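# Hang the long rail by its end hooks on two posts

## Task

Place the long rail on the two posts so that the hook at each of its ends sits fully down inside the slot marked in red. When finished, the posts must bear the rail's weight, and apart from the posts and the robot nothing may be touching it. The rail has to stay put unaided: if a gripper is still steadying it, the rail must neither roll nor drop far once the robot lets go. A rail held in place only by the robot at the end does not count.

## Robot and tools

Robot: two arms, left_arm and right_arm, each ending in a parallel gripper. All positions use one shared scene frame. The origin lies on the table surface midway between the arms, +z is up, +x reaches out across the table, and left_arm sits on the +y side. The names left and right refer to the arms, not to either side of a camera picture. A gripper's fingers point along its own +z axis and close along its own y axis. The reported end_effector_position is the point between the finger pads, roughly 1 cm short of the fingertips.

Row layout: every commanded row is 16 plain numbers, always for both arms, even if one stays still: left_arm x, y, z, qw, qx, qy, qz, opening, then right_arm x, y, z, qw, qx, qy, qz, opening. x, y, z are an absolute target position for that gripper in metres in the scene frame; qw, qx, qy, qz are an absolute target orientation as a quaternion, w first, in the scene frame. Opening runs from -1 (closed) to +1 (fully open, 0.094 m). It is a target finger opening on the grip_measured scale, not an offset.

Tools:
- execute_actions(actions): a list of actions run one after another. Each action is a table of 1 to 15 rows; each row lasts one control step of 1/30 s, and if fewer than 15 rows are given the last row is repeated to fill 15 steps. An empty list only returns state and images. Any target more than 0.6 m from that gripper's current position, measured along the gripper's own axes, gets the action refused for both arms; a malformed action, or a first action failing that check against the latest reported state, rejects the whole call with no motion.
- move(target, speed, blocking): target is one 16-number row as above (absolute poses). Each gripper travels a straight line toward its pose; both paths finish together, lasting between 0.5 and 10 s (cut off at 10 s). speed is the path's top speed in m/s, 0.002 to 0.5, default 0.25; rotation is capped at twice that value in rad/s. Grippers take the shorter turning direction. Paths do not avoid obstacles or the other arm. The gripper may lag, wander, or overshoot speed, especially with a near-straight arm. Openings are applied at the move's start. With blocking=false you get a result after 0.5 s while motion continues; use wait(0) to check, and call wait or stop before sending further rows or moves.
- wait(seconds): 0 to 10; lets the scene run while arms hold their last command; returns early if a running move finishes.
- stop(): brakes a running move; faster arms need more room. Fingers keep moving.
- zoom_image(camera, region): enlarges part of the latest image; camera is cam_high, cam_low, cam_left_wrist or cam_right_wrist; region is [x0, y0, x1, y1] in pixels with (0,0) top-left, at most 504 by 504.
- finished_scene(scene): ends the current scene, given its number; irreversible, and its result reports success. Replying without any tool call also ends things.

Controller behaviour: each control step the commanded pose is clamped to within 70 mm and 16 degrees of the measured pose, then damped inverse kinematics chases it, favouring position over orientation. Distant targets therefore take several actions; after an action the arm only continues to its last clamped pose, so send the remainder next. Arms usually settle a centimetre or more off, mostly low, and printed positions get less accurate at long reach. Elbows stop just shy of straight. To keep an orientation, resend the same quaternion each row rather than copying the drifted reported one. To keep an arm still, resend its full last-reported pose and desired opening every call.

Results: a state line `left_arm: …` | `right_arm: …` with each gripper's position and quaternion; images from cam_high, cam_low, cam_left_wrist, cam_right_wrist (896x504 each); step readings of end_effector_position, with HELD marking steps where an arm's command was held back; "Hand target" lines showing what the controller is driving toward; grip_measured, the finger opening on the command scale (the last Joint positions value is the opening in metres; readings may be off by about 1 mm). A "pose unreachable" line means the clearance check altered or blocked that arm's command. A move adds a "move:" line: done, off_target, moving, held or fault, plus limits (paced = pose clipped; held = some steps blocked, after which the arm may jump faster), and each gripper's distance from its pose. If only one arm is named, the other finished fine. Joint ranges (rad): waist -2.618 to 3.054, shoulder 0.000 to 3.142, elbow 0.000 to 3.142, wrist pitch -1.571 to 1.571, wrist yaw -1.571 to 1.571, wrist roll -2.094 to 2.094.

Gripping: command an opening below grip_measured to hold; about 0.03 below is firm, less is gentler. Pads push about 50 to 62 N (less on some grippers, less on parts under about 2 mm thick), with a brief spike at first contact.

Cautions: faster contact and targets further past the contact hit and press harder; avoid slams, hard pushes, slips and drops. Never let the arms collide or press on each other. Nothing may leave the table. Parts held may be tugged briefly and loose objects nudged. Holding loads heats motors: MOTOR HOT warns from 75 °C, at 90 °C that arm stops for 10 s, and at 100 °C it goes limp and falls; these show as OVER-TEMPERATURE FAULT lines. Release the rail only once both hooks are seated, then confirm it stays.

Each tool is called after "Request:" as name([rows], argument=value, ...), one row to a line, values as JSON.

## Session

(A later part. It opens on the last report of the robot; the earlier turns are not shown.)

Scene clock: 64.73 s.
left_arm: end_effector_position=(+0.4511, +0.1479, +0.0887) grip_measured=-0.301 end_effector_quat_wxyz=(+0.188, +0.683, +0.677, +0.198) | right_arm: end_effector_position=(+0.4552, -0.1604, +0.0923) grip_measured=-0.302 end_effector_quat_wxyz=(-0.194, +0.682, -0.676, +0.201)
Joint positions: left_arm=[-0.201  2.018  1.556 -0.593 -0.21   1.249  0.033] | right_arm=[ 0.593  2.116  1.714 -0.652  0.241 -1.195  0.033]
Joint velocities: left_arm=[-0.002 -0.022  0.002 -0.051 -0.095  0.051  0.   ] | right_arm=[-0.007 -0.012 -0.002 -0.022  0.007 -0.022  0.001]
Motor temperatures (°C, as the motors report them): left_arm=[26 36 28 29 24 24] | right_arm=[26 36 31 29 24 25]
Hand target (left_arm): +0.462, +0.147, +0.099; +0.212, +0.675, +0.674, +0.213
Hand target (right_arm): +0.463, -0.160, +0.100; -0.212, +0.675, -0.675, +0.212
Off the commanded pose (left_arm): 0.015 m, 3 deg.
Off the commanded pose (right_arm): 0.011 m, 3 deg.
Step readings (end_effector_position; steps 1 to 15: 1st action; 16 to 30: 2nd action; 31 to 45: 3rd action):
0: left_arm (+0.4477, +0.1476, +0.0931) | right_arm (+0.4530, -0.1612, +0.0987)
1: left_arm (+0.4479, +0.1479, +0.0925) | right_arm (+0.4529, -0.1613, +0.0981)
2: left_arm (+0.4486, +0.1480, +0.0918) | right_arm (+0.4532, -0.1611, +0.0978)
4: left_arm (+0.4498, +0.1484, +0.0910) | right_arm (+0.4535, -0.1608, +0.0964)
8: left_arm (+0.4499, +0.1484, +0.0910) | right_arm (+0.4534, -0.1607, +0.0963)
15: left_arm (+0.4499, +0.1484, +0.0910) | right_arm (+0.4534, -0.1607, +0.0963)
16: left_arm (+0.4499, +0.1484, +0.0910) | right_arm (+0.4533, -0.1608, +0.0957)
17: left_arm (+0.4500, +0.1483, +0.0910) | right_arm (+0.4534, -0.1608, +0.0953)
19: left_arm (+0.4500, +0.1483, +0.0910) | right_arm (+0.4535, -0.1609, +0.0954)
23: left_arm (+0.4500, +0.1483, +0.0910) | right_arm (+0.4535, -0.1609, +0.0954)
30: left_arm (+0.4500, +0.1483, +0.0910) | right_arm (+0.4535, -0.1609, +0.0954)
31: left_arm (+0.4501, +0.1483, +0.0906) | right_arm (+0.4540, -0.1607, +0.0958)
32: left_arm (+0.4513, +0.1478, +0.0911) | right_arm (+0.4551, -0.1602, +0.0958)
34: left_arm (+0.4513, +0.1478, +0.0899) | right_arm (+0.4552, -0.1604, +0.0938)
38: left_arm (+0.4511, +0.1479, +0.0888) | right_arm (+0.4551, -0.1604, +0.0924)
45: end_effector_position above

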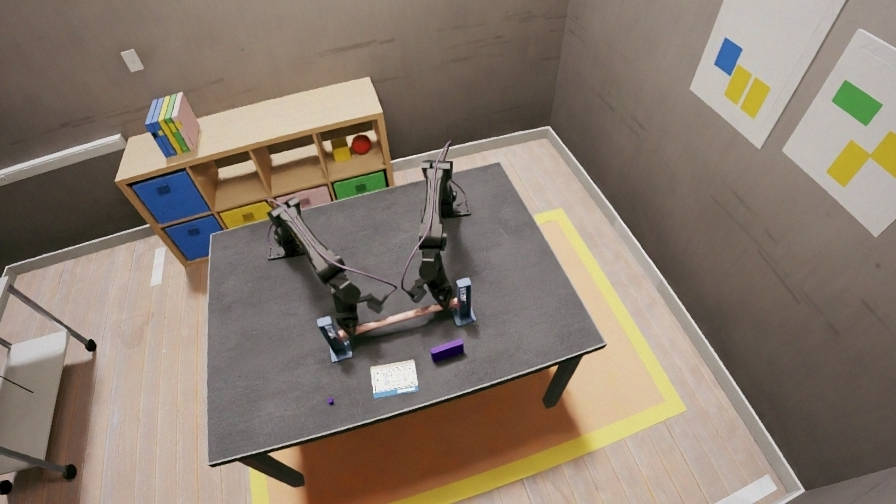

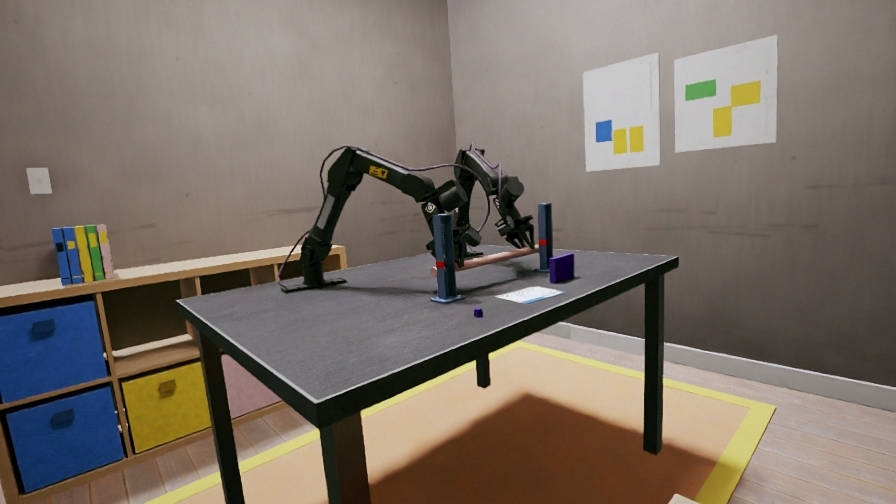

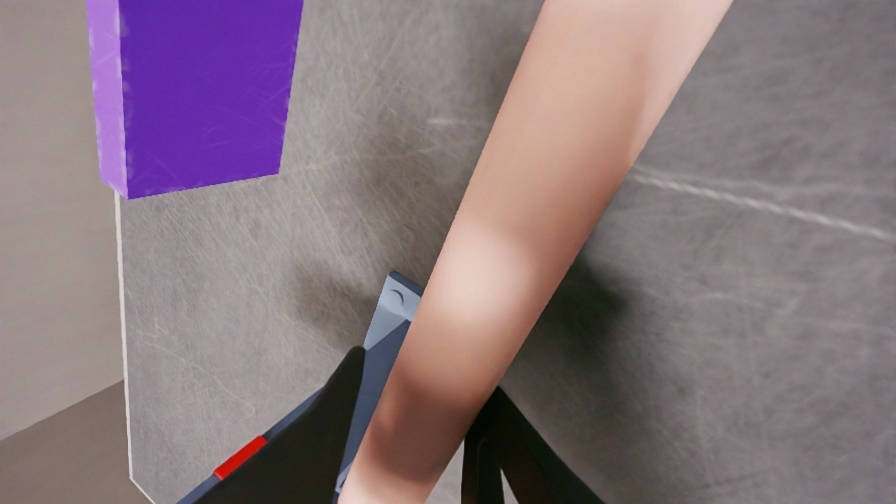

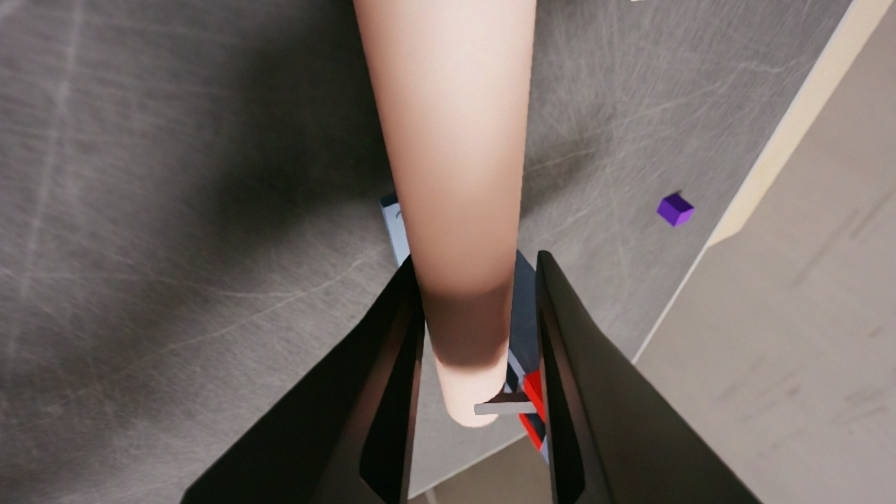

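Request:
execute_actions([
  [[0.46,0.147,0.098,0.212,0.674,0.674,0.212,0.4,0.462,-0.160,0.099,-0.212,0.674,-0.674,0.212,0.4]],
  [[0.43,0.147,0.14,0.212,0.674,0.674,0.212,0.4,0.432,-0.160,0.14,-0.212,0.674,-0.674,0.212,0.4]],
  [[0.41,0.147,0.17,0.212,0.674,0.674,0.212,0.4,0.412,-0.160,0.17,-0.212,0.674,-0.674,0.212,0.4]],
])

Request:
zoom_image(camera="cam_low", region=[400,225,570,290])

Scene clock: 66.43 s.
left_arm: end_effector_position=(+0.4075, +0.1498, +0.1513) grip_measured=+0.398 end_effector_quat_wxyz=(+0.196, +0.684, +0.673, +0.204) | right_arm: end_effector_position=(+0.4127, -0.1626, +0.1580) grip_measured=+0.398 end_effector_quat_wxyz=(-0.204, +0.679, -0.673, +0.210)
Joint positions: left_arm=[-0.241  1.815  1.523 -0.75  -0.232  1.223  0.066] | right_arm=[ 0.638  1.918  1.675 -0.794  0.274 -1.163  0.066]
Joint velocities: left_arm=[-0.012 -0.022 -0.002 -0.11   0.051 -0.022  0.001] | right_arm=[-0.002  0.007  0.002 -0.066  0.007 -0.081  0.002]
Motor temperatures (°C, as the motors report them): left_arm=[26 36 28 29 24 24] | right_arm=[26 36 31 29 24 25]
Hand target (left_arm): +0.409, +0.147, +0.170; +0.212, +0.675, +0.675, +0.212
Hand target (right_arm): +0.411, -0.160, +0.169; -0.212, +0.675, -0.675, +0.212
Off the commanded pose (left_arm): 0.019 m, 2 deg.
Off the commanded pose (right_arm): 0.012 m, 1 deg.
Step readings (end_effector_position; steps 1 to 15: 1st action; 16 to 30: 2nd action; 31 to 45: 3rd action):
0: left_arm (+0.4511, +0.1479, +0.0887) | right_arm (+0.4552, -0.1604, +0.0923)
1: left_arm (+0.4512, +0.1478, +0.0883) | right_arm (+0.4555, -0.1603, +0.0922)
2: left_arm (+0.4520, +0.1475, +0.0884) | right_arm (+0.4567, -0.1600, +0.0928)
4: left_arm (+0.4533, +0.1470, +0.0889) | right_arm (+0.4586, -0.1595, +0.0940)
8: left_arm (+0.4549, +0.1463, +0.0897) | right_arm (+0.4608, -0.1587, +0.0955)
15: left_arm (+0.4560, +0.1459, +0.0904) | right_arm (+0.4618, -0.1583, +0.0962)
16: left_arm (+0.4540, +0.1464, +0.0933) | right_arm (+0.4597, -0.1590, +0.0984)
17: left_arm (+0.4479, +0.1482, +0.0957) | right_arm (+0.4537, -0.1611, +0.1004)
19: left_arm (+0.4386, +0.1495, +0.1089) | right_arm (+0.4435, -0.1631, +0.1117)
23: left_arm (+0.4349, +0.1469, +0.1341) | right_arm (+0.4385, -0.1601, +0.1395)
30: left_arm (+0.4316, +0.1484, +0.1337) | right_arm (+0.4360, -0.1615, +0.1424)
31: left_arm (+0.4293, +0.1490, +0.1344) | right_arm (+0.4341, -0.1621, +0.1430)
32: left_arm (+0.4249, +0.1499, +0.1355) | right_arm (+0.4300, -0.1632, +0.1433)
34: left_arm (+0.4177, +0.1493, +0.1424) | right_arm (+0.4230, -0.1626, +0.1480)
38: left_arm (+0.4111, +0.1479, +0.1531) | right_arm (+0.4156, -0.1606, +0.1585)
45: end_effector_position above

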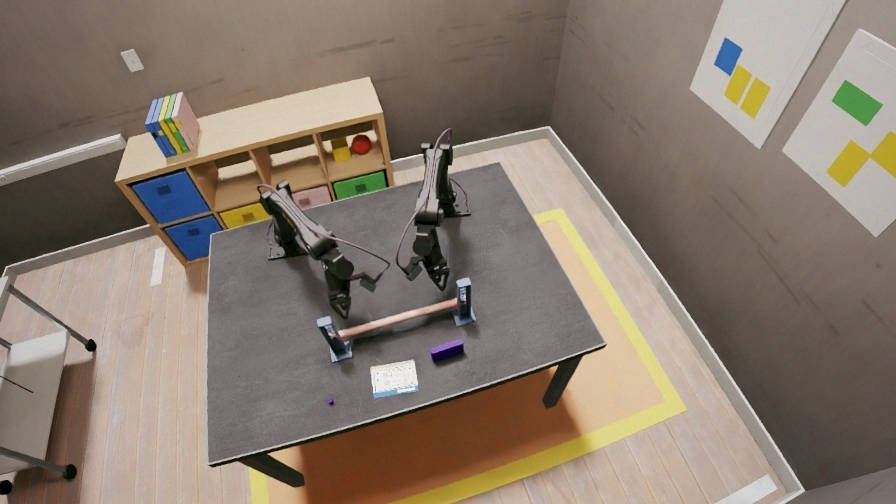

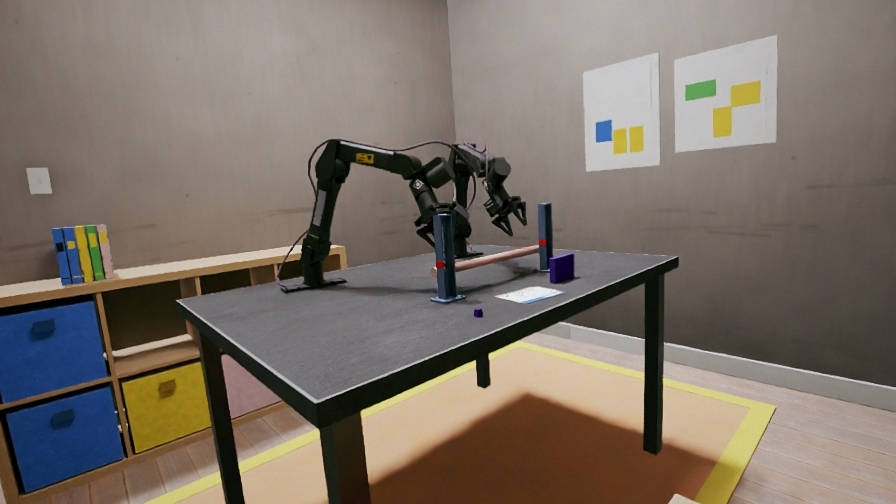

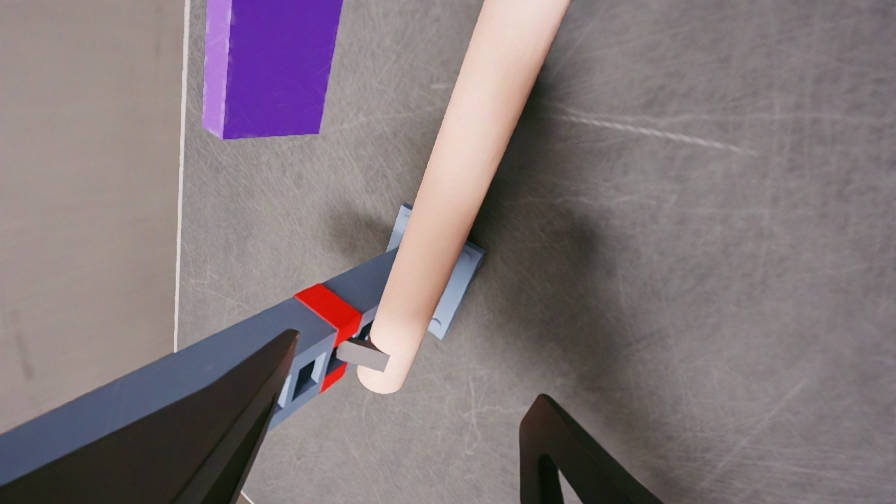

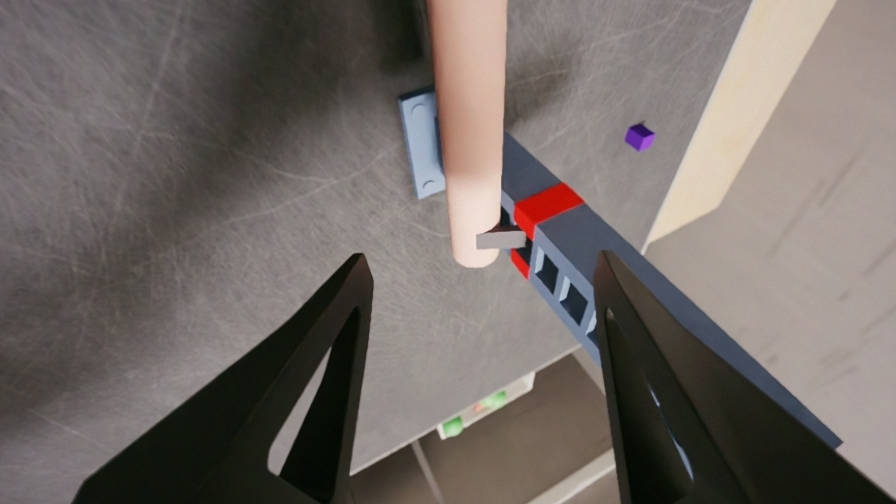

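Region (400, 225, 570, 290) of cam_low's 896x504 image, scaled by 2.965, with more detail than that image has; it fills the top 193 rows of this view, and the rest is white.

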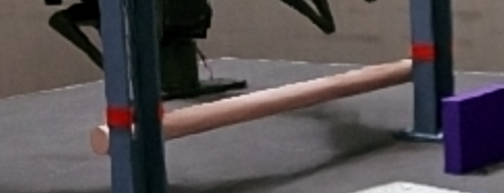

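Request:
finished_scene(scene=1)

The scene is finished: the task was done.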